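# Three Kinova arms fit a spool piece between pipes

## Task

Place the spool piece in the gap between the two spring-loaded pipe ends (which can be retracted to make room) so that each end of the spool is seated fully inside the raised ring of the flange it faces. Any number of the three arms may be used; arm1 is mounted on the tabletop near x=+0.55, y=0, z=+0.72 m facing 180°, arm2 near x=0, y=+0.65, z=+0.72 facing -90°, and arm3 near x=0, y=-0.65, z=+0.72 facing +90° (angles counter-clockwise from +x). The fit only counts if it holds without any robot supporting it, so finish by releasing everything and moving the arms away.

## Robot and tools

Setup. Three identical Kinova Gen3 arms (arm1, arm2, arm3) are mounted on a table. Each has seven revolute joints, a Robotiq 2F-85 two-finger gripper, and a wrist camera. The hand reaches roughly 1.0 m from the joint-1 axis at full extension. The fixed room camera is cam_high; the wrist cameras are arm1_cam_wrist, arm2_cam_wrist and arm3_cam_wrist.

Frames. Everything is expressed in a single scene frame: origin on the floor, +z up. The approximate base positions and headings are given in the task. The hand point lies midway between the fingertips. The hand's z axis runs along the fingers, and the fingers close along its y axis.

execute_actions. The arguments are "actions", a list holding either one action or none, plus an optional "cameras" list. An action is an object keyed by arm name, and each arm gets its own "joints" object. Within it, each key is an absolute target, not an offset: joint1_rad through joint7_rad in radians, and gripper_m in metres as the fingertip gap. Keys may be given in any order or left out. Allowed ranges:
- joint1_rad: -69.115 to 69.115. It rotates the whole arm about its base axis; positive is clockwise seen from above, and 0 points the arm along its base heading.
- joint2_rad: -2.249 to 2.249. Shoulder; 0 is vertical and positive leans forward.
- joint3_rad: -69.115 to 69.115. Twists the upper arm.
- joint4_rad: -2.579 to 2.579. Elbow; 0 is straight, and positive bends the same way as positive joint2 when joint3 is 0.
- joint5_rad: -69.115 to 69.115. Twists the forearm.
- joint6_rad: -2.099 to 2.099. Wrist bend; positive bends like positive joint4 when joint5 is 0.
- joint7_rad: -69.115 to 69.115. Rolls the hand; positive is counter-clockwise seen from behind the hand.
- gripper_m: 0 to 0.085.
The tolerances for "done" are ±0.01 rad on joints and ±0.003 m on the gripper.

In "cameras", list any of the camera names. Omitting it, passing null, or passing ["all"] returns every camera; [] returns none. An unknown key, unknown camera, or out-of-range value rejects the whole call, and nothing moves.

Motion in an action begins simultaneously on every named arm. The joints of one arm are synchronised to arrive together when starting from rest. If a new command reverses a motion, the joints halt together. Paths between postures can swing wide. After a large move, the arm may not have reached its target by the time the result returns. A joint or arm you leave out may keep driving toward its earlier target.

wait. Argument "seconds", from 0 to 10. Nothing new is commanded. It returns the same state and images as an empty execute_actions call.

zoom_image. Arguments are "camera" (a single camera name) and "region" [x0, y0, x1, y1] in pixels, with (0,0) at the top-left. The region can be at most 504×504. It works only on a camera that sent a full image in the latest result.

finished_scene. Argument "scene", an integer 1 or 2. It ends the scene permanently and reports whether the task succeeded. The final state must already hold on its own.

Reading results. Each result gives each robot's joint_positions and joint_status, then the images; the "pictures" line lists cameras in image order. joint_status values:
- "done": at target, though often slightly off. Resending the same target changes nothing.
- "off_target": came to rest short of the target and may still be pushing.
- "contact_stop" or "time_out": the old target is discarded and the joint holds where it stopped.
- "not_followed": a safety check ("joint command not followed", usually with a "cause:" line) blocked that arm's joint targets. Its gripper command still runs. The arm may keep retrying those targets on later actions. Empty calls never show this line.
- "limit_stop_at_motor_heat": the motor overheated. Resend the target; the remaining gap does not prove anything was touched or gripped.
"on_its_own" describes motion you did not command in that call. If a result reports a stop, any later execute_actions, wait or finished_scene calls in the same reply are skipped.

Hazards.
- The arms do not stop on contact; they keep pressing and can press hard.
- Pressing two robots together hard ends the run, and a hard hit can too. No state line reports robot-robot contact. The separation check can act too late, and it ignores a gripper or gripper housing against another arm entirely.
- Torque fault: contact torque reaching a joint's load limit freezes that arm and its gripper for 10 s and skips its remaining commands. Load limits are 47.5 N·m for joints 1–4 and 29.9 N·m for joints 5–7, and the weight of a held object counts.
- Motor heat: holding a load heats the motors, including while you are composing a reply. A MOTOR HOT warning appears at 60 °C. At 75 °C an OVER-TEMPERATURE FAULT lets that arm sag until it cools.
- Between replies, the robots keep holding your last command.
- Loose objects may occasionally be nudged by an outside push.
- Knocking anything out of the work area ends the scene. Avoid drops, slips, slams and forceful pushing.

Suggested approach: use one arm to grasp the spool and others to pull the spring-loaded pipe ends back, lower the spool into line, ease each pipe end onto it, then open the grippers and retract all arms.

Each tool is called after "Call:" as name([rows], argument=value, ...), one row to a line, values as JSON.

## Session

Call:
execute_actions(actions=[])

Scene clock: 0.00 s.
arm1.joint_positions: joint1_rad=-0.010 joint2_rad=-0.397 joint3_rad=-0.073 joint4_rad=+1.513 joint5_rad=-0.034 joint6_rad=+2.027 joint7_rad=+1.477 gripper_m=+0.085
arm1.joint_status: not commanded
arm1.hand: x=+0.4297 y=-0.0018 z=+1.3101 quat_wxyz=(-0.002, +1.000, -0.007, +0.002) (m; scene frame)
arm2.joint_positions: joint1_rad=-0.012 joint2_rad=-0.398 joint3_rad=-0.075 joint4_rad=+1.514 joint5_rad=-0.035 joint6_rad=+2.024 joint7_rad=+1.480 gripper_m=+0.085
arm2.joint_status: not commanded
arm2.hand: x=+0.0008 y=+0.5305 z=+1.3075 quat_wxyz=(+0.000, -0.710, -0.704, +0.001) (m; scene frame)
arm3.joint_positions: joint1_rad=-0.009 joint2_rad=-0.395 joint3_rad=-0.077 joint4_rad=+1.514 joint5_rad=-0.035 joint6_rad=+2.021 joint7_rad=+1.478 gripper_m=+0.085
arm3.joint_status: not commanded
arm3.hand: x=-0.0069 y=-0.5220 z=+1.2259 quat_wxyz=(+0.005, +0.723, -0.691, +0.005) (m; scene frame)
pictures: arm1_cam_wrist, arm2_cam_wrist, arm3_cam_wrist, cam_high
Images, in order (width x height): arm1_cam_wrist 504x504, arm2_cam_wrist 504x504, arm3_cam_wrist 504x504, cam_high 504x504.

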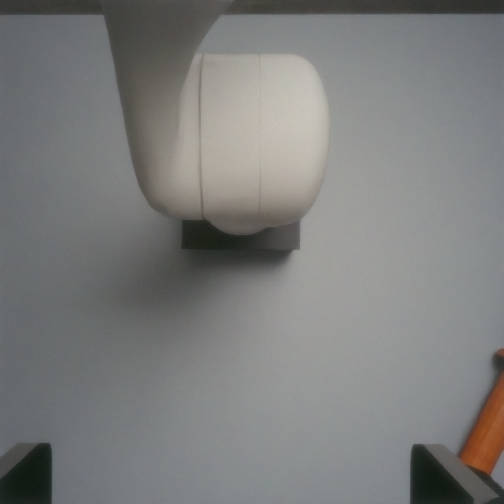

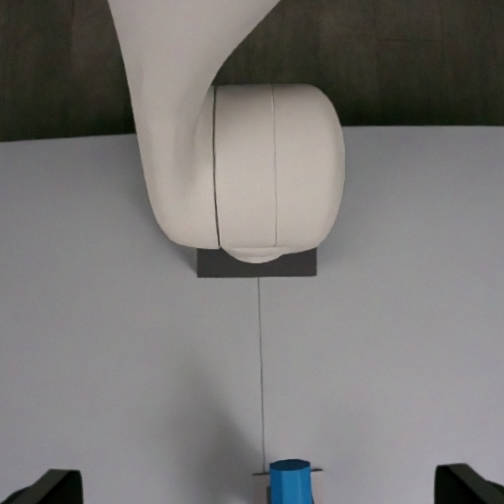

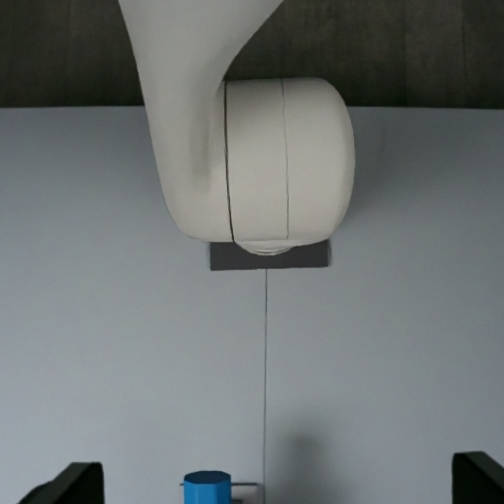

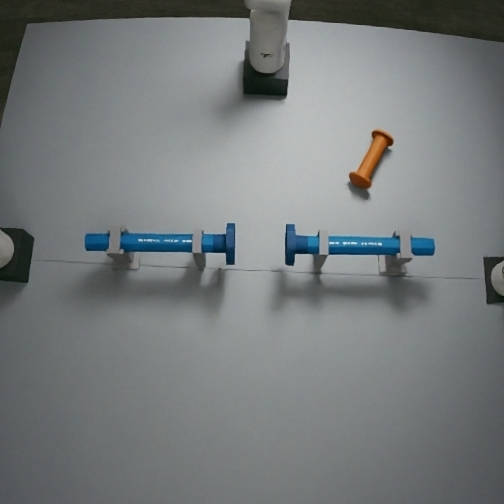

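Call:
execute_actions([
  {"arm1":{"joints":{"joint1_rad":-0.77,"joint2_rad":0.19,"joint3_rad":0,"joint4_rad":1.53,"joint5_rad":0,"joint6_rad":1.42,"joint7_rad":1.57}},"arm2":{"joints":{"joint1_rad":0,"joint2_rad":0.19,"joint3_rad":0,"joint4_rad":1.53,"joint5_rad":0,"joint6_rad":1.42,"joint7_rad":1.57}},"arm3":{"joints":{"joint1_rad":0,"joint2_rad":0.19,"joint3_rad":0,"joint4_rad":1.53,"joint5_rad":0,"joint6_rad":1.42,"joint7_rad":1.57}}},
])

Call:
zoom_image(camera="cam_high", region=[170,110,420,300])

Scene clock: 20.90 s.
arm1.joint_positions: joint1_rad=-0.770 joint2_rad=+0.190 joint3_rad=+0.000 joint4_rad=+1.530 joint5_rad=+0.000 joint6_rad=+1.420 joint7_rad=+1.570 gripper_m=+0.085
arm1.joint_status: all done
arm1.hand: x=+0.2480 y=-0.2526 z=+1.1482 quat_wxyz=(-0.002, +0.929, +0.369, +0.002) (m; scene frame)
arm2.joint_positions: joint1_rad=+0.000 joint2_rad=+0.190 joint3_rad=+0.000 joint4_rad=+1.530 joint5_rad=+0.000 joint6_rad=+1.420 joint7_rad=+1.570 gripper_m=+0.085
arm2.joint_status: all done
arm2.hand: x=-0.0299 y=+0.2597 z=+1.1480 quat_wxyz=(+0.000, -0.713, -0.701, +0.002) (m; scene frame)
arm3.joint_positions: joint1_rad=+0.000 joint2_rad=+0.190 joint3_rad=+0.000 joint4_rad=+1.530 joint5_rad=+0.000 joint6_rad=+1.420 joint7_rad=+1.570 gripper_m=+0.085
arm3.joint_status: all done
arm3.hand: x=+0.0083 y=-0.2538 z=+1.0631 quat_wxyz=(+0.004, +0.721, -0.693, +0.005) (m; scene frame)
pictures: arm1_cam_wrist, arm2_cam_wrist, arm3_cam_wrist, cam_high
Images, in order (width x height): arm1_cam_wrist 504x504, arm2_cam_wrist 504x504, arm3_cam_wrist 504x504, cam_high 504x504.

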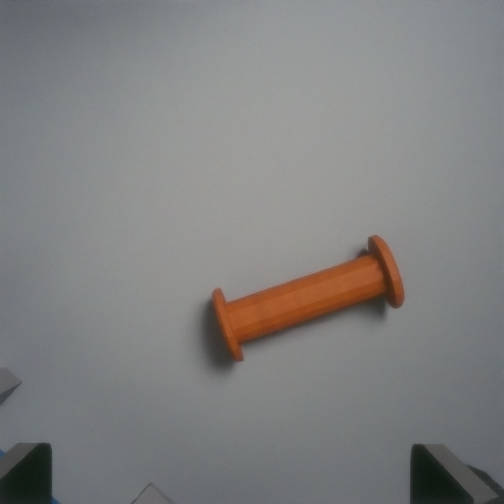

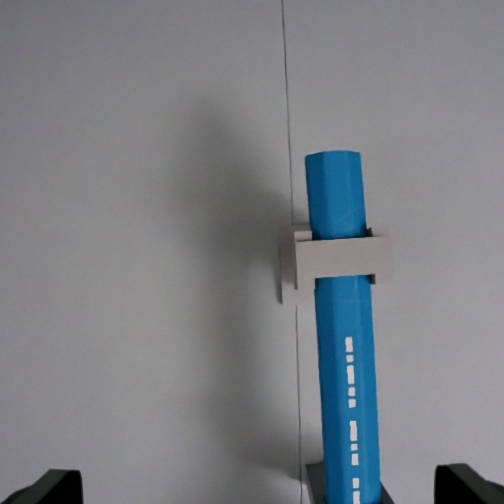

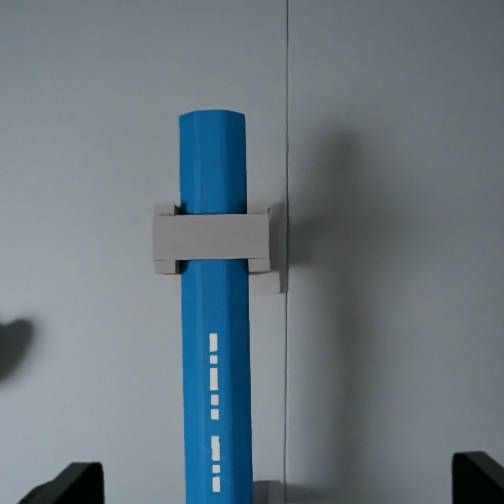

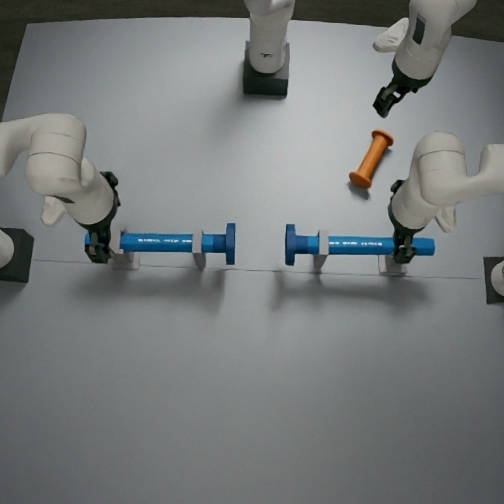

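Region (170, 110, 420, 300) of cam_high's 504x504 image, scaled by 2.016, with more detail than that image has; it fills the top 383 rows of this view, and the rest is white.

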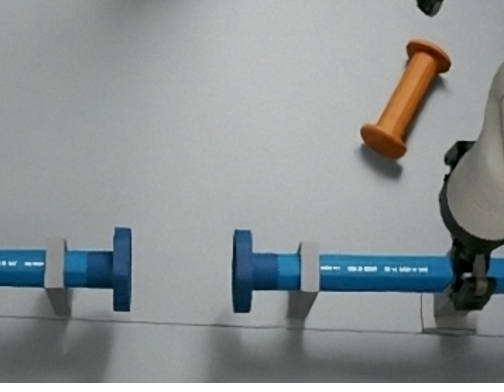

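Call:
execute_actions([
  {"arm1":{"joints":{"joint1_rad":-0.94,"joint2_rad":0.521,"joint4_rad":2.077,"joint6_rad":0.544,"joint7_rad":0.16}},"arm2":{"joints":{"joint1_rad":-0.16,"joint2_rad":0.456,"joint4_rad":1.934,"joint6_rad":0.752,"joint7_rad":1.43}},"arm3":{"joints":{"joint1_rad":0.075,"joint2_rad":0.326,"joint4_rad":1.811,"joint6_rad":1.005,"joint7_rad":1.61}}},
])

Scene clock: 49.03 s.
arm1.joint_positions: joint1_rad=-0.940 joint2_rad=+0.521 joint3_rad=+0.000 joint4_rad=+2.077 joint5_rad=+0.000 joint6_rad=+0.544 joint7_rad=+0.160 gripper_m=+0.085
arm1.joint_status: all done
arm1.hand: x=+0.3068 y=-0.2831 z=+0.8776 quat_wxyz=(-0.004, +0.971, -0.239, +0.001) (m; scene frame)
arm2.joint_positions: joint1_rad=-0.160 joint2_rad=+0.456 joint3_rad=+0.000 joint4_rad=+1.934 joint5_rad=+0.000 joint6_rad=+0.752 joint7_rad=+1.430 gripper_m=+0.085
arm2.joint_status: all done
arm2.hand: x=+0.0332 y=+0.2508 z=+0.9294 quat_wxyz=(+0.001, -0.706, -0.708, +0.001) (m; scene frame)
arm3.joint_positions: joint1_rad=+0.075 joint2_rad=+0.326 joint3_rad=+0.000 joint4_rad=+1.811 joint5_rad=+0.000 joint6_rad=+1.005 joint7_rad=+1.610 gripper_m=+0.085
arm3.joint_status: all done
arm3.hand: x=+0.0381 y=-0.2484 z=+0.9265 quat_wxyz=(+0.005, +0.709, -0.705, +0.006) (m; scene frame)
pictures: arm1_cam_wrist, arm2_cam_wrist, arm3_cam_wrist, cam_high
Images, in order (width x height): arm1_cam_wrist 504x504, arm2_cam_wrist 504x504, arm3_cam_wrist 504x504, cam_high 504x504.

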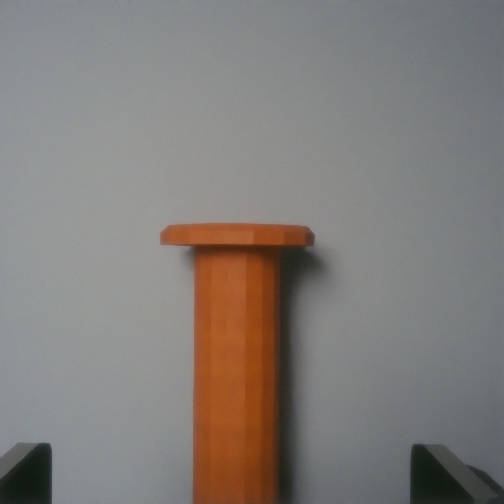

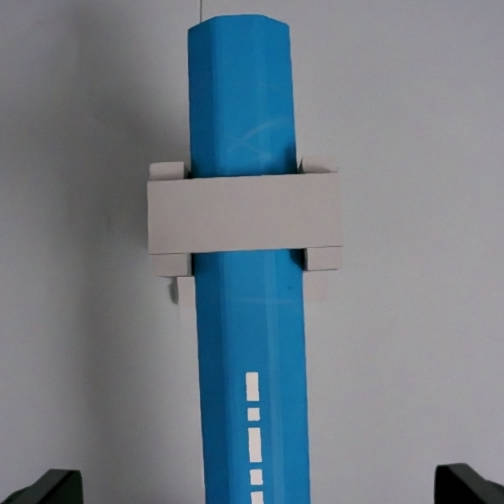

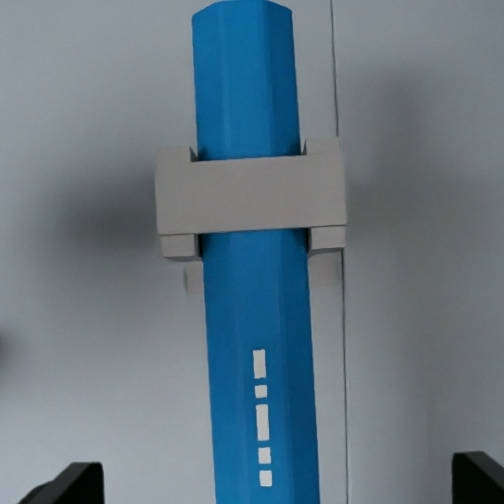

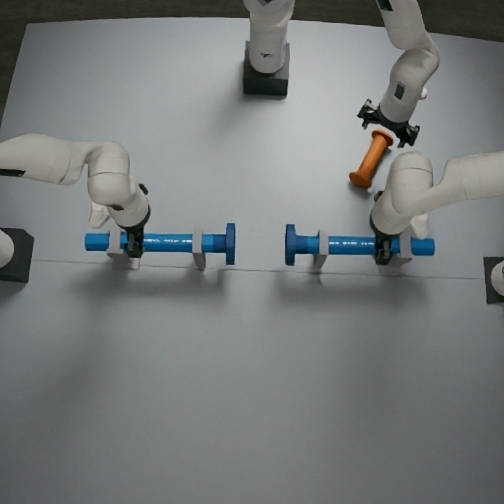

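Call:
execute_actions([
  {"arm1":{"joints":{"joint2_rad":0.845,"joint4_rad":2.114,"joint6_rad":0.183}},"arm2":{"joints":{"joint1_rad":-0.155,"joint2_rad":0.676,"joint4_rad":1.98,"joint6_rad":0.485}},"arm3":{"joints":{"joint1_rad":0.082,"joint2_rad":0.498,"joint4_rad":1.916,"joint6_rad":0.728}}},
])

Call:
execute_actions([
  {"arm1":{"joints":{"gripper_m":0}},"arm2":{"joints":{"gripper_m":0}},"arm3":{"joints":{"gripper_m":0}}},
])

Scene clock: 65.63 s.
arm1.joint_positions: joint1_rad=-0.940 joint2_rad=+0.845 joint3_rad=+0.000 joint4_rad=+2.114 joint5_rad=+0.000 joint6_rad=+0.183 joint7_rad=+0.160 gripper_m=+0.085
arm1.joint_status: all done
arm1.hand: x=+0.3073 y=-0.2821 z=+0.7519 quat_wxyz=(-0.004, +0.971, -0.239, +0.001) (m; scene frame)
arm2.joint_positions: joint1_rad=-0.155 joint2_rad=+0.676 joint3_rad=+0.000 joint4_rad=+1.980 joint5_rad=+0.000 joint6_rad=+0.485 joint7_rad=+1.430 gripper_m=+0.085
arm2.joint_status: all done
arm2.hand: x=+0.0324 y=+0.2403 z=+0.8315 quat_wxyz=(+0.001, -0.708, -0.707, +0.001) (m; scene frame)
arm3.joint_positions: joint1_rad=+0.082 joint2_rad=+0.498 joint3_rad=+0.000 joint4_rad=+1.916 joint5_rad=+0.000 joint6_rad=+0.728 joint7_rad=+1.610 gripper_m=+0.085
arm3.joint_status: all done
arm3.hand: x=+0.0415 y=-0.2400 z=+0.8313 quat_wxyz=(+0.004, +0.706, -0.708, +0.006) (m; scene frame)
pictures: arm1_cam_wrist, arm2_cam_wrist, arm3_cam_wrist, cam_high
Images, in order (width x height): arm1_cam_wrist 504x504, arm2_cam_wrist 504x504, arm3_cam_wrist 504x504, cam_high 504x504.

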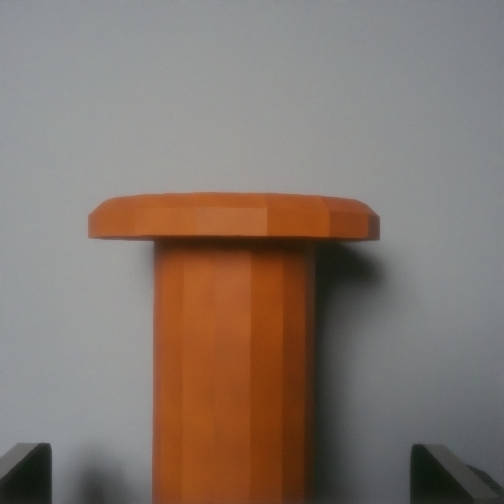

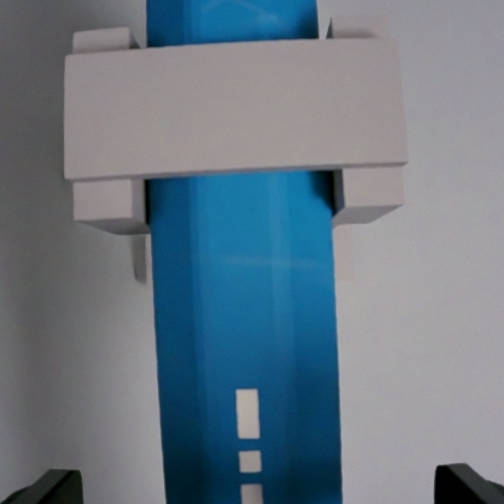

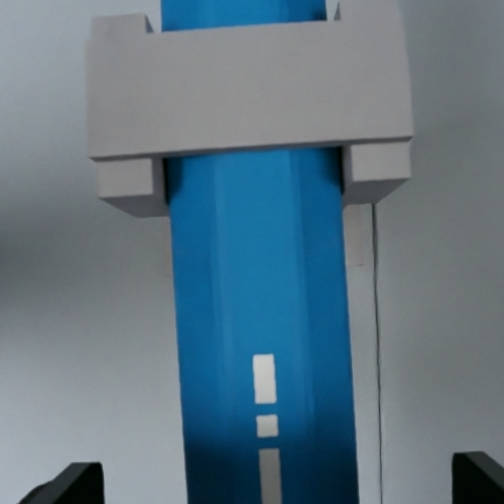

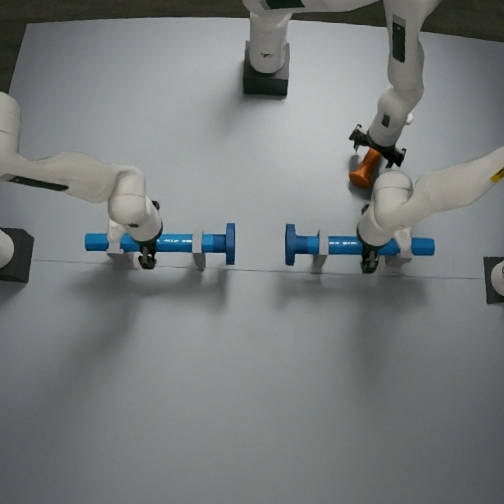

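Scene clock: 66.73 s.
arm1.joint_positions: joint1_rad=-0.940 joint2_rad=+0.844 joint3_rad=+0.000 joint4_rad=+2.114 joint5_rad=+0.000 joint6_rad=+0.183 joint7_rad=+0.160 gripper_m=+0.034
arm1.joint_status: gripper_m off_target (ended at +0.034, target +0.000)
arm1.hand: x=+0.3072 y=-0.2822 z=+0.7522 quat_wxyz=(-0.003, +0.971, -0.239, +0.000) (m; scene frame)
arm2.joint_positions: joint1_rad=-0.155 joint2_rad=+0.675 joint3_rad=+0.000 joint4_rad=+1.980 joint5_rad=+0.001 joint6_rad=+0.486 joint7_rad=+1.430 gripper_m=+0.038
arm2.joint_status: gripper_m off_target (ended at +0.038, target +0.000)
arm2.hand: x=+0.0321 y=+0.2403 z=+0.8321 quat_wxyz=(+0.001, -0.707, -0.707, +0.002) (m; scene frame)
arm3.joint_positions: joint1_rad=+0.082 joint2_rad=+0.497 joint3_rad=+0.001 joint4_rad=+1.916 joint5_rad=+0.001 joint6_rad=+0.729 joint7_rad=+1.611 gripper_m=+0.038
arm3.joint_status: gripper_m off_target (ended at +0.038, target +0.000)
arm3.hand: x=+0.0422 y=-0.2399 z=+0.8320 quat_wxyz=(+0.004, +0.707, -0.707, +0.006) (m; scene frame)
pictures: arm1_cam_wrist, arm2_cam_wrist, arm3_cam_wrist, cam_high
Images, in order (width x height): arm1_cam_wrist 504x504, arm2_cam_wrist 504x504, arm3_cam_wrist 504x504, cam_high 504x504.

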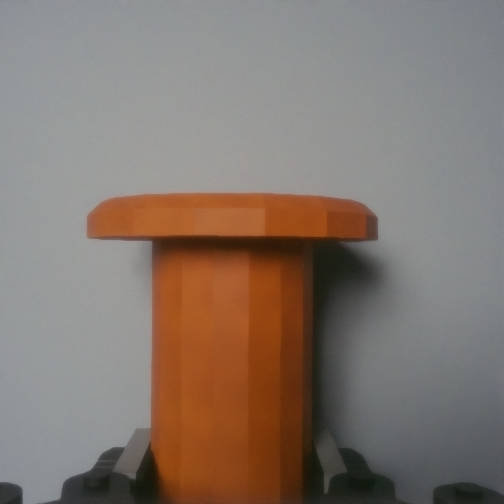

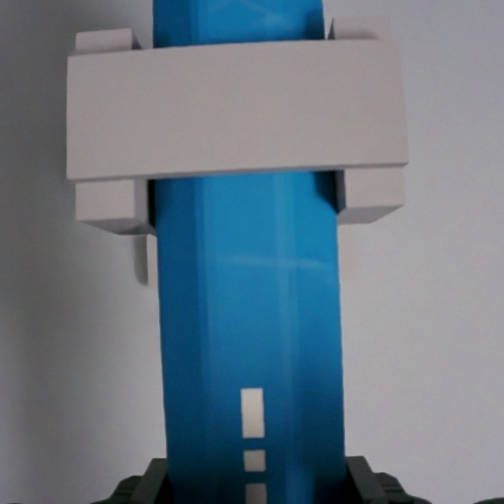

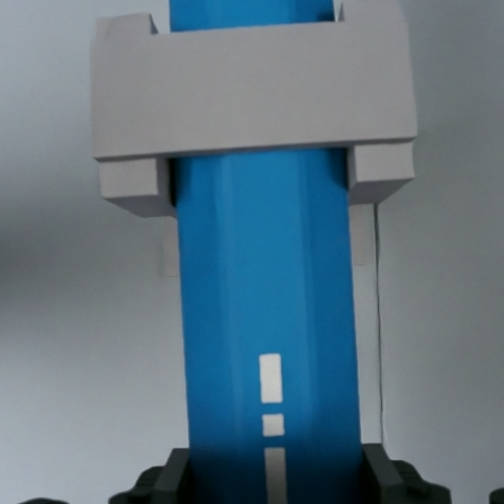

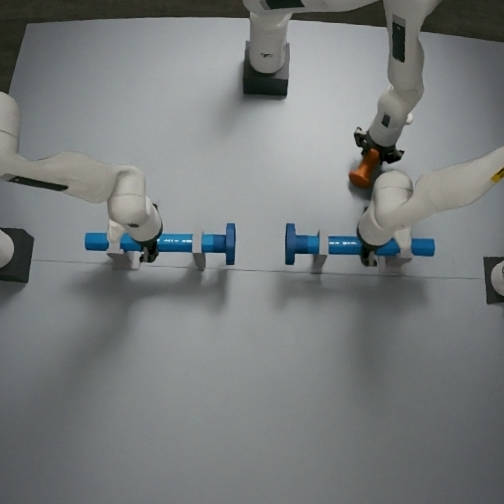

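Call:
execute_actions([
  {"arm1":{"joints":{"joint1_rad":-0.075,"joint2_rad":0.456,"joint4_rad":1.934,"joint6_rad":0.752,"joint7_rad":-0.04}}},
], cameras=[])

Call:
execute_actions([
  {"arm1":{"joints":{"joint2_rad":0.656,"joint4_rad":1.538,"joint6_rad":0.948}},"arm2":{"joints":{"joint1_rad":-0.165,"joint2_rad":0.642,"joint4_rad":2.08,"joint6_rad":0.42}},"arm3":{"joints":{"joint1_rad":0.092,"joint2_rad":0.447,"joint4_rad":2.013,"joint6_rad":0.681}}},
])

Scene clock: 80.40 s.
arm1.joint_positions: joint1_rad=-0.075 joint2_rad=+0.458 joint3_rad=+0.000 joint4_rad=+1.935 joint5_rad=+0.000 joint6_rad=+0.752 joint7_rad=-0.040 gripper_m=+0.034
arm1.joint_status: all done
arm1.hand: x=+0.1497 y=-0.0010 z=+0.9304 quat_wxyz=(-0.004, +0.715, -0.699, +0.000) (m; scene frame)
arm2.joint_positions: joint1_rad=-0.155 joint2_rad=+0.675 joint3_rad=+0.000 joint4_rad=+1.980 joint5_rad=+0.001 joint6_rad=+0.486 joint7_rad=+1.430 gripper_m=+0.038
arm2.joint_status: not commanded
arm2.hand: x=+0.0321 y=+0.2403 z=+0.8321 quat_wxyz=(+0.001, -0.707, -0.707, +0.002) (m; scene frame)
arm3.joint_positions: joint1_rad=+0.082 joint2_rad=+0.497 joint3_rad=+0.001 joint4_rad=+1.916 joint5_rad=+0.001 joint6_rad=+0.729 joint7_rad=+1.611 gripper_m=+0.038
arm3.joint_status: not commanded
arm3.hand: x=+0.0422 y=-0.2399 z=+0.8320 quat_wxyz=(+0.004, +0.707, -0.707, +0.006) (m; scene frame)
pictures: none
No camera images: the call's "cameras" was empty. Leave "cameras" out to get every camera's image.

Scene clock: 82.77 s.
arm1.joint_positions: joint1_rad=-0.075 joint2_rad=+0.658 joint3_rad=+0.000 joint4_rad=+1.539 joint5_rad=+0.000 joint6_rad=+0.948 joint7_rad=-0.040 gripper_m=+0.034
arm1.joint_status: all done
arm1.hand: x=+0.0380 y=-0.0079 z=+0.9316 quat_wxyz=(-0.004, +0.715, -0.699, +0.000) (m; scene frame)
arm2.joint_positions: joint1_rad=-0.162 joint2_rad=+0.644 joint3_rad=+0.002 joint4_rad=+2.065 joint5_rad=+0.000 joint6_rad=+0.406 joint7_rad=+1.430 gripper_m=+0.038
arm2.joint_status: joint4_rad time_out (moved +0.085 of +0.100); joint6_rad time_out (moved -0.080 of -0.066); the others done
arm2.hand: x=+0.0318 y=+0.2578 z=+0.8326 quat_wxyz=(-0.009, -0.706, -0.708, +0.010) (m; scene frame)
arm3.joint_positions: joint1_rad=+0.088 joint2_rad=+0.453 joint3_rad=-0.001 joint4_rad=+1.999 joint5_rad=+0.002 joint6_rad=+0.666 joint7_rad=+1.612 gripper_m=+0.038
arm3.joint_status: joint4_rad time_out (moved +0.083 of +0.097); joint6_rad time_out (moved -0.063 of -0.048); the others done
arm3.hand: x=+0.0428 y=-0.2585 z=+0.8326 quat_wxyz=(-0.005, +0.706, -0.708, -0.002) (m; scene frame)
pictures: arm1_cam_wrist, arm2_cam_wrist, arm3_cam_wrist, cam_high
Images, in order (width x height): arm1_cam_wrist 504x504, arm2_cam_wrist 504x504, arm3_cam_wrist 504x504, cam_high 504x504.

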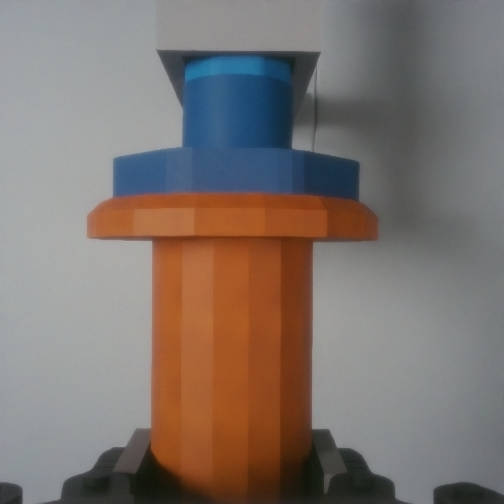

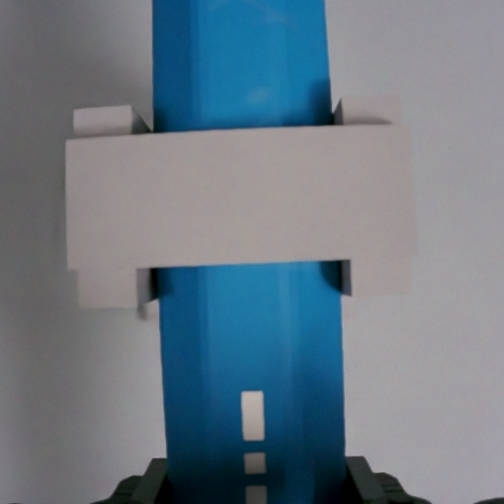

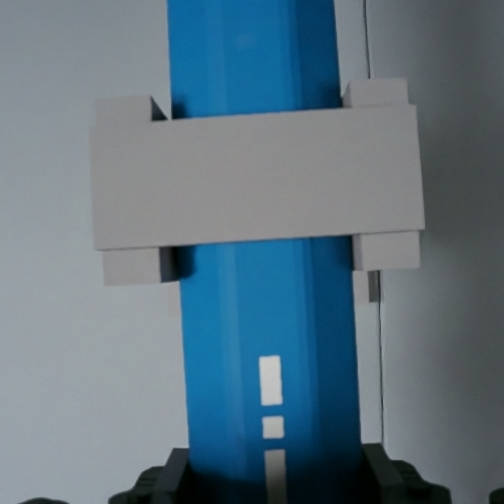

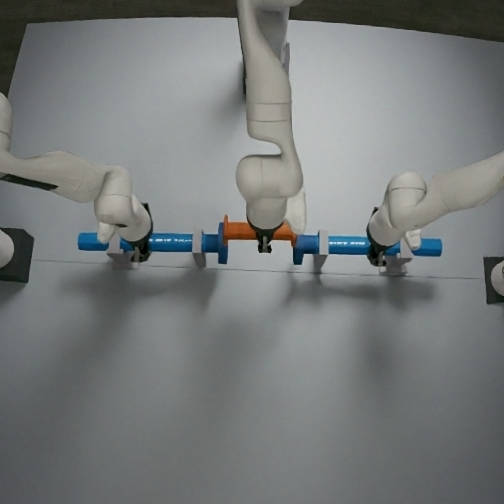

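Call:
execute_actions([
  {"arm1":{"joints":{"joint2_rad":0.703,"joint4_rad":1.57,"joint6_rad":0.869}},"arm2":{"joints":{"joint2_rad":0.635,"joint4_rad":2.105,"joint6_rad":0.425}},"arm3":{"joints":{"joint2_rad":0.432,"joint4_rad":2.04,"joint6_rad":0.69}}},
], cameras=["arm1_cam_wrist","cam_high"])

Call:
zoom_image(camera="cam_high", region=[190,190,340,290])

Scene clock: 96.40 s.
arm1.joint_positions: joint1_rad=-0.075 joint2_rad=+0.705 joint3_rad=+0.000 joint4_rad=+1.571 joint5_rad=+0.000 joint6_rad=+0.869 joint7_rad=-0.040 gripper_m=+0.034
arm1.joint_status: all done
arm1.hand: x=+0.0381 y=-0.0079 z=+0.8996 quat_wxyz=(-0.004, +0.715, -0.699, +0.000) (m; scene frame)
arm2.joint_positions: joint1_rad=-0.162 joint2_rad=+0.640 joint3_rad=+0.002 joint4_rad=+2.076 joint5_rad=+0.000 joint6_rad=+0.396 joint7_rad=+1.430 gripper_m=+0.038
arm2.joint_status: joint4_rad time_out (moved +0.011 of +0.040); joint6_rad time_out (moved -0.010 of +0.019); the others done
arm2.hand: x=+0.0316 y=+0.2601 z=+0.8326 quat_wxyz=(-0.011, -0.705, -0.709, +0.010) (m; scene frame)
arm3.joint_positions: joint1_rad=+0.088 joint2_rad=+0.447 joint3_rad=-0.001 joint4_rad=+2.011 joint5_rad=+0.002 joint6_rad=+0.654 joint7_rad=+1.612 gripper_m=+0.038
arm3.joint_status: joint2_rad time_out (moved -0.006 of -0.021); joint4_rad time_out (moved +0.012 of +0.041); joint6_rad time_out (moved -0.012 of +0.024)
arm3.hand: x=+0.0429 y=-0.2606 z=+0.8326 quat_wxyz=(-0.007, +0.706, -0.708, -0.004) (m; scene frame)
pictures: arm1_cam_wrist, cam_high
Images, in order (width x height): arm1_cam_wrist 504x504, cam_high 504x504.

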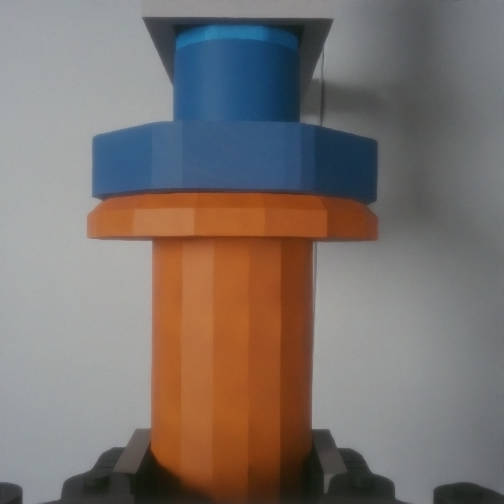

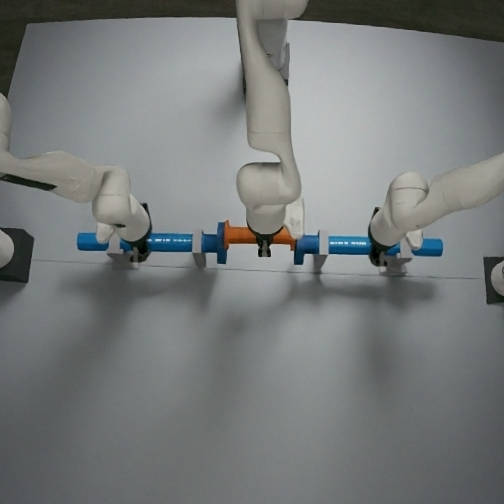

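Region (190, 190, 340, 290) of cam_high's 504x504 image, scaled by 3.360, with more detail than that image has.

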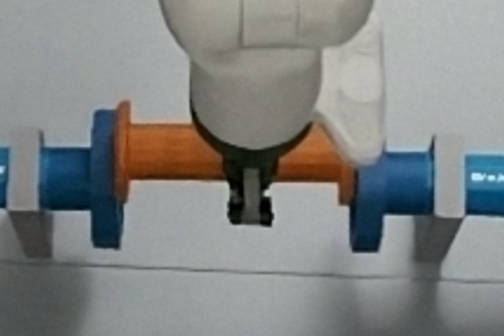

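Call:
execute_actions([
  {"arm1":{"joints":{"joint1_rad":-0.08}}},
], cameras=[])

Call:
execute_actions([
  {"arm1":{"joints":{"joint2_rad":0.823,"joint4_rad":1.613,"joint6_rad":0.705}}},
], cameras=["arm1_cam_wrist","cam_high"])

Call:
zoom_image(camera="cam_high", region=[190,190,340,290])

Scene clock: 107.83 s.
arm1.joint_positions: joint1_rad=-0.080 joint2_rad=+0.705 joint3_rad=+0.000 joint4_rad=+1.571 joint5_rad=+0.000 joint6_rad=+0.869 joint7_rad=-0.040 gripper_m=+0.034
arm1.joint_status: all done
arm1.hand: x=+0.0381 y=-0.0102 z=+0.8996 quat_wxyz=(-0.004, +0.717, -0.697, +0.000) (m; scene frame)
arm2.joint_positions: joint1_rad=-0.162 joint2_rad=+0.640 joint3_rad=+0.002 joint4_rad=+2.076 joint5_rad=+0.000 joint6_rad=+0.396 joint7_rad=+1.430 gripper_m=+0.038
arm2.joint_status: not commanded
arm2.hand: x=+0.0316 y=+0.2601 z=+0.8326 quat_wxyz=(-0.011, -0.706, -0.709, +0.011) (m; scene frame)
arm3.joint_positions: joint1_rad=+0.088 joint2_rad=+0.447 joint3_rad=-0.001 joint4_rad=+2.011 joint5_rad=+0.002 joint6_rad=+0.654 joint7_rad=+1.612 gripper_m=+0.038
arm3.joint_status: not commanded
arm3.hand: x=+0.0429 y=-0.2606 z=+0.8326 quat_wxyz=(-0.007, +0.706, -0.708, -0.004) (m; scene frame)
pictures: none
No camera images: the call's "cameras" was empty. Leave "cameras" out to get every camera's image.

Scene clock: 108.93 s.
arm1.joint_positions: joint1_rad=-0.080 joint2_rad=+0.825 joint3_rad=+0.000 joint4_rad=+1.614 joint5_rad=+0.000 joint6_rad=+0.705 joint7_rad=-0.040 gripper_m=+0.034
arm1.joint_status: all done
arm1.hand: x=+0.0377 y=-0.0098 z=+0.8286 quat_wxyz=(-0.004, +0.717, -0.697, -0.001) (m; scene frame)
arm2.joint_positions: joint1_rad=-0.162 joint2_rad=+0.640 joint3_rad=+0.002 joint4_rad=+2.076 joint5_rad=+0.000 joint6_rad=+0.396 joint7_rad=+1.430 gripper_m=+0.038
arm2.joint_status: not commanded
arm2.hand: x=+0.0316 y=+0.2601 z=+0.8326 quat_wxyz=(-0.011, -0.706, -0.709, +0.011) (m; scene frame)
arm3.joint_positions: joint1_rad=+0.088 joint2_rad=+0.447 joint3_rad=-0.001 joint4_rad=+2.011 joint5_rad=+0.002 joint6_rad=+0.654 joint7_rad=+1.612 gripper_m=+0.038
arm3.joint_status: not commanded
arm3.hand: x=+0.0429 y=-0.2606 z=+0.8326 quat_wxyz=(-0.007, +0.706, -0.708, -0.004) (m; scene frame)
pictures: arm1_cam_wrist, cam_high
Images, in order (width x height): arm1_cam_wrist 504x504, cam_high 504x504.

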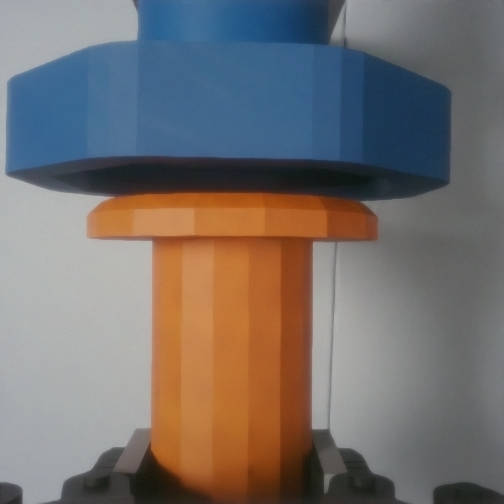

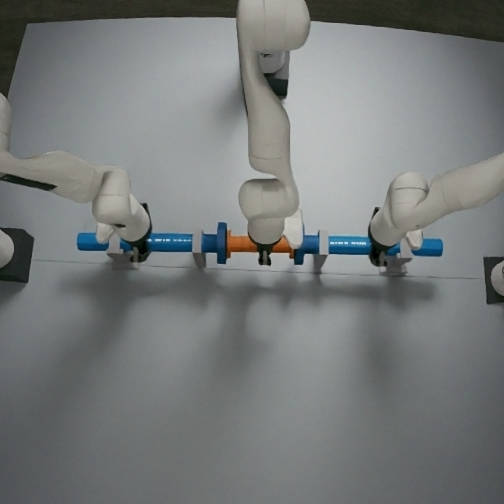

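Region (190, 190, 340, 290) of cam_high's 504x504 image, scaled by 3.360, with more detail than that image has.

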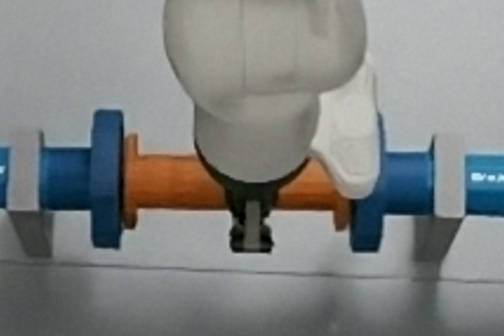

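Ease the pipes in (~14 mm), centring slightly.

Call:
execute_actions([
  {"arm1":{"joints":{"joint1_rad":-0.084,"joint7_rad":-0.048}},"arm2":{"joints":{"joint1_rad":-0.157,"joint2_rad":0.668,"joint4_rad":2.0,"joint6_rad":0.472}},"arm3":{"joints":{"joint1_rad":0.085,"joint2_rad":0.487,"joint4_rad":1.936,"joint6_rad":0.719}}},
], cameras=["arm1_cam_wrist","cam_high"])

Call:
zoom_image(camera="cam_high", region=[190,190,340,290])

Scene clock: 119.20 s.
arm1.joint_positions: joint1_rad=-0.083 joint2_rad=+0.825 joint3_rad=+0.001 joint4_rad=+1.614 joint5_rad=+0.000 joint6_rad=+0.705 joint7_rad=-0.048 gripper_m=+0.034
arm1.joint_status: all done
arm1.hand: x=+0.0381 y=-0.0108 z=+0.8281 quat_wxyz=(-0.005, +0.715, -0.699, -0.001) (m; scene frame)
arm2.joint_positions: joint1_rad=-0.157 joint2_rad=+0.666 joint3_rad=+0.000 joint4_rad=+2.003 joint5_rad=+0.001 joint6_rad=+0.476 joint7_rad=+1.431 gripper_m=+0.038
arm2.joint_status: all done
arm2.hand: x=+0.0321 y=+0.2487 z=+0.8321 quat_wxyz=(+0.003, -0.706, -0.708, +0.000) (m; scene frame)
arm3.joint_positions: joint1_rad=+0.085 joint2_rad=+0.485 joint3_rad=+0.000 joint4_rad=+1.940 joint5_rad=+0.002 joint6_rad=+0.724 joint7_rad=+1.611 gripper_m=+0.038
arm3.joint_status: all done
arm3.hand: x=+0.0425 y=-0.2493 z=+0.8320 quat_wxyz=(+0.006, +0.706, -0.708, +0.008) (m; scene frame)
pictures: arm1_cam_wrist, cam_high
Images, in order (width x height): arm1_cam_wrist 504x504, cam_high 504x504.

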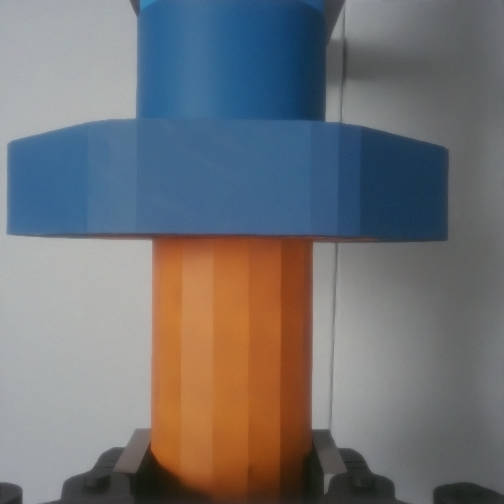

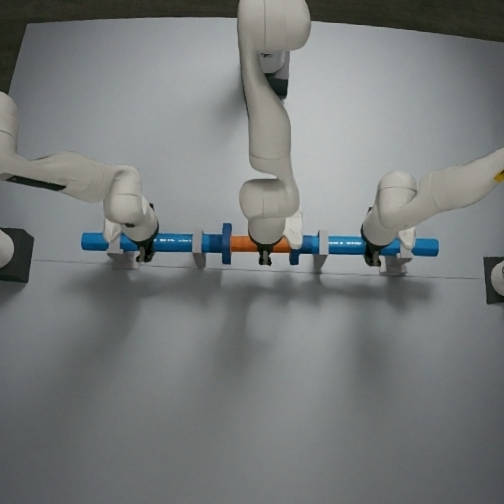

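Region (190, 190, 340, 290) of cam_high's 504x504 image, scaled by 3.360, with more detail than that image has.

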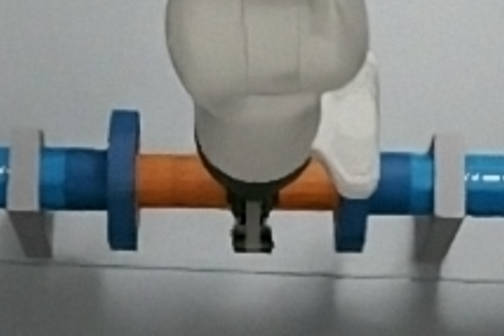

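Call:
execute_actions([
  {"arm1":{"joints":{"gripper_m":0.085}},"arm2":{"joints":{"gripper_m":0.085}},"arm3":{"joints":{"gripper_m":0.085}}},
], cameras=[])

Call:
execute_actions([
  {"arm1":{"joints":{"joint2_rad":0.4,"joint6_rad":1.0}},"arm2":{"joints":{"joint2_rad":0.2,"joint6_rad":0.9}},"arm3":{"joints":{"joint2_rad":0.05,"joint6_rad":1.1}}},
], cameras=["cam_high"])

Call:
finished_scene(scene=1)

Scene clock: 129.33 s.
arm1.joint_positions: joint1_rad=-0.084 joint2_rad=+0.823 joint3_rad=+0.000 joint4_rad=+1.613 joint5_rad=+0.000 joint6_rad=+0.705 joint7_rad=-0.048 gripper_m=+0.085
arm1.joint_status: all done
arm1.hand: x=+0.0369 y=-0.0119 z=+0.8296 quat_wxyz=(-0.003, +0.715, -0.699, -0.002) (m; scene frame)
arm2.joint_positions: joint1_rad=-0.157 joint2_rad=+0.668 joint3_rad=+0.000 joint4_rad=+2.000 joint5_rad=+0.000 joint6_rad=+0.472 joint7_rad=+1.430 gripper_m=+0.085
arm2.joint_status: all done
arm2.hand: x=+0.0324 y=+0.2460 z=+0.8319 quat_wxyz=(+0.000, -0.707, -0.707, +0.002) (m; scene frame)
arm3.joint_positions: joint1_rad=+0.085 joint2_rad=+0.487 joint3_rad=+0.000 joint4_rad=+1.936 joint5_rad=+0.000 joint6_rad=+0.719 joint7_rad=+1.610 gripper_m=+0.085
arm3.joint_status: all done
arm3.hand: x=+0.0424 y=-0.2463 z=+0.8318 quat_wxyz=(+0.004, +0.705, -0.709, +0.006) (m; scene frame)
pictures: none
No camera images: the call's "cameras" was empty. Leave "cameras" out to get every camera's image.

Scene clock: 131.13 s.
arm1.joint_positions: joint1_rad=-0.084 joint2_rad=+0.400 joint3_rad=+0.000 joint4_rad=+1.613 joint5_rad=+0.000 joint6_rad=+1.000 joint7_rad=-0.048 gripper_m=+0.085
arm1.joint_status: all done
arm1.hand: x=+0.0610 y=-0.0115 z=+1.0384 quat_wxyz=(+0.045, +0.714, -0.697, -0.044) (m; scene frame)
arm2.joint_positions: joint1_rad=-0.157 joint2_rad=+0.200 joint3_rad=+0.000 joint4_rad=+2.000 joint5_rad=+0.000 joint6_rad=+0.900 joint7_rad=+1.430 gripper_m=+0.085
arm2.joint_status: all done
arm2.hand: x=+0.0254 y=+0.2993 z=+1.0089 quat_wxyz=(-0.015, -0.707, -0.707, +0.014) (m; scene frame)
arm3.joint_positions: joint1_rad=+0.085 joint2_rad=+0.050 joint3_rad=+0.000 joint4_rad=+1.936 joint5_rad=+0.000 joint6_rad=+1.100 joint7_rad=+1.610 gripper_m=+0.085
arm3.joint_status: all done
arm3.hand: x=+0.0388 y=-0.3217 z=+0.9915 quat_wxyz=(-0.016, +0.705, -0.709, -0.013) (m; scene frame)
pictures: cam_high
Images, in order (width x height): cam_high 504x504.

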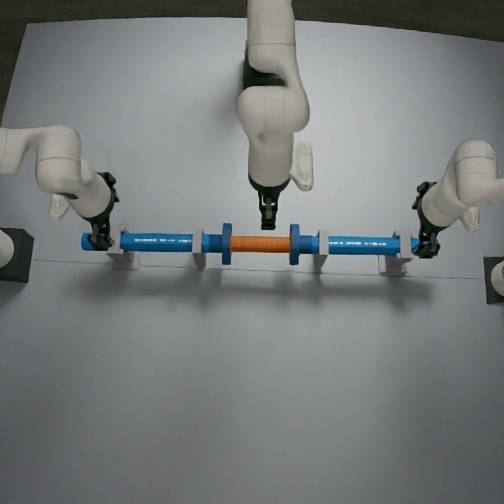

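The scene is finished: the task was done.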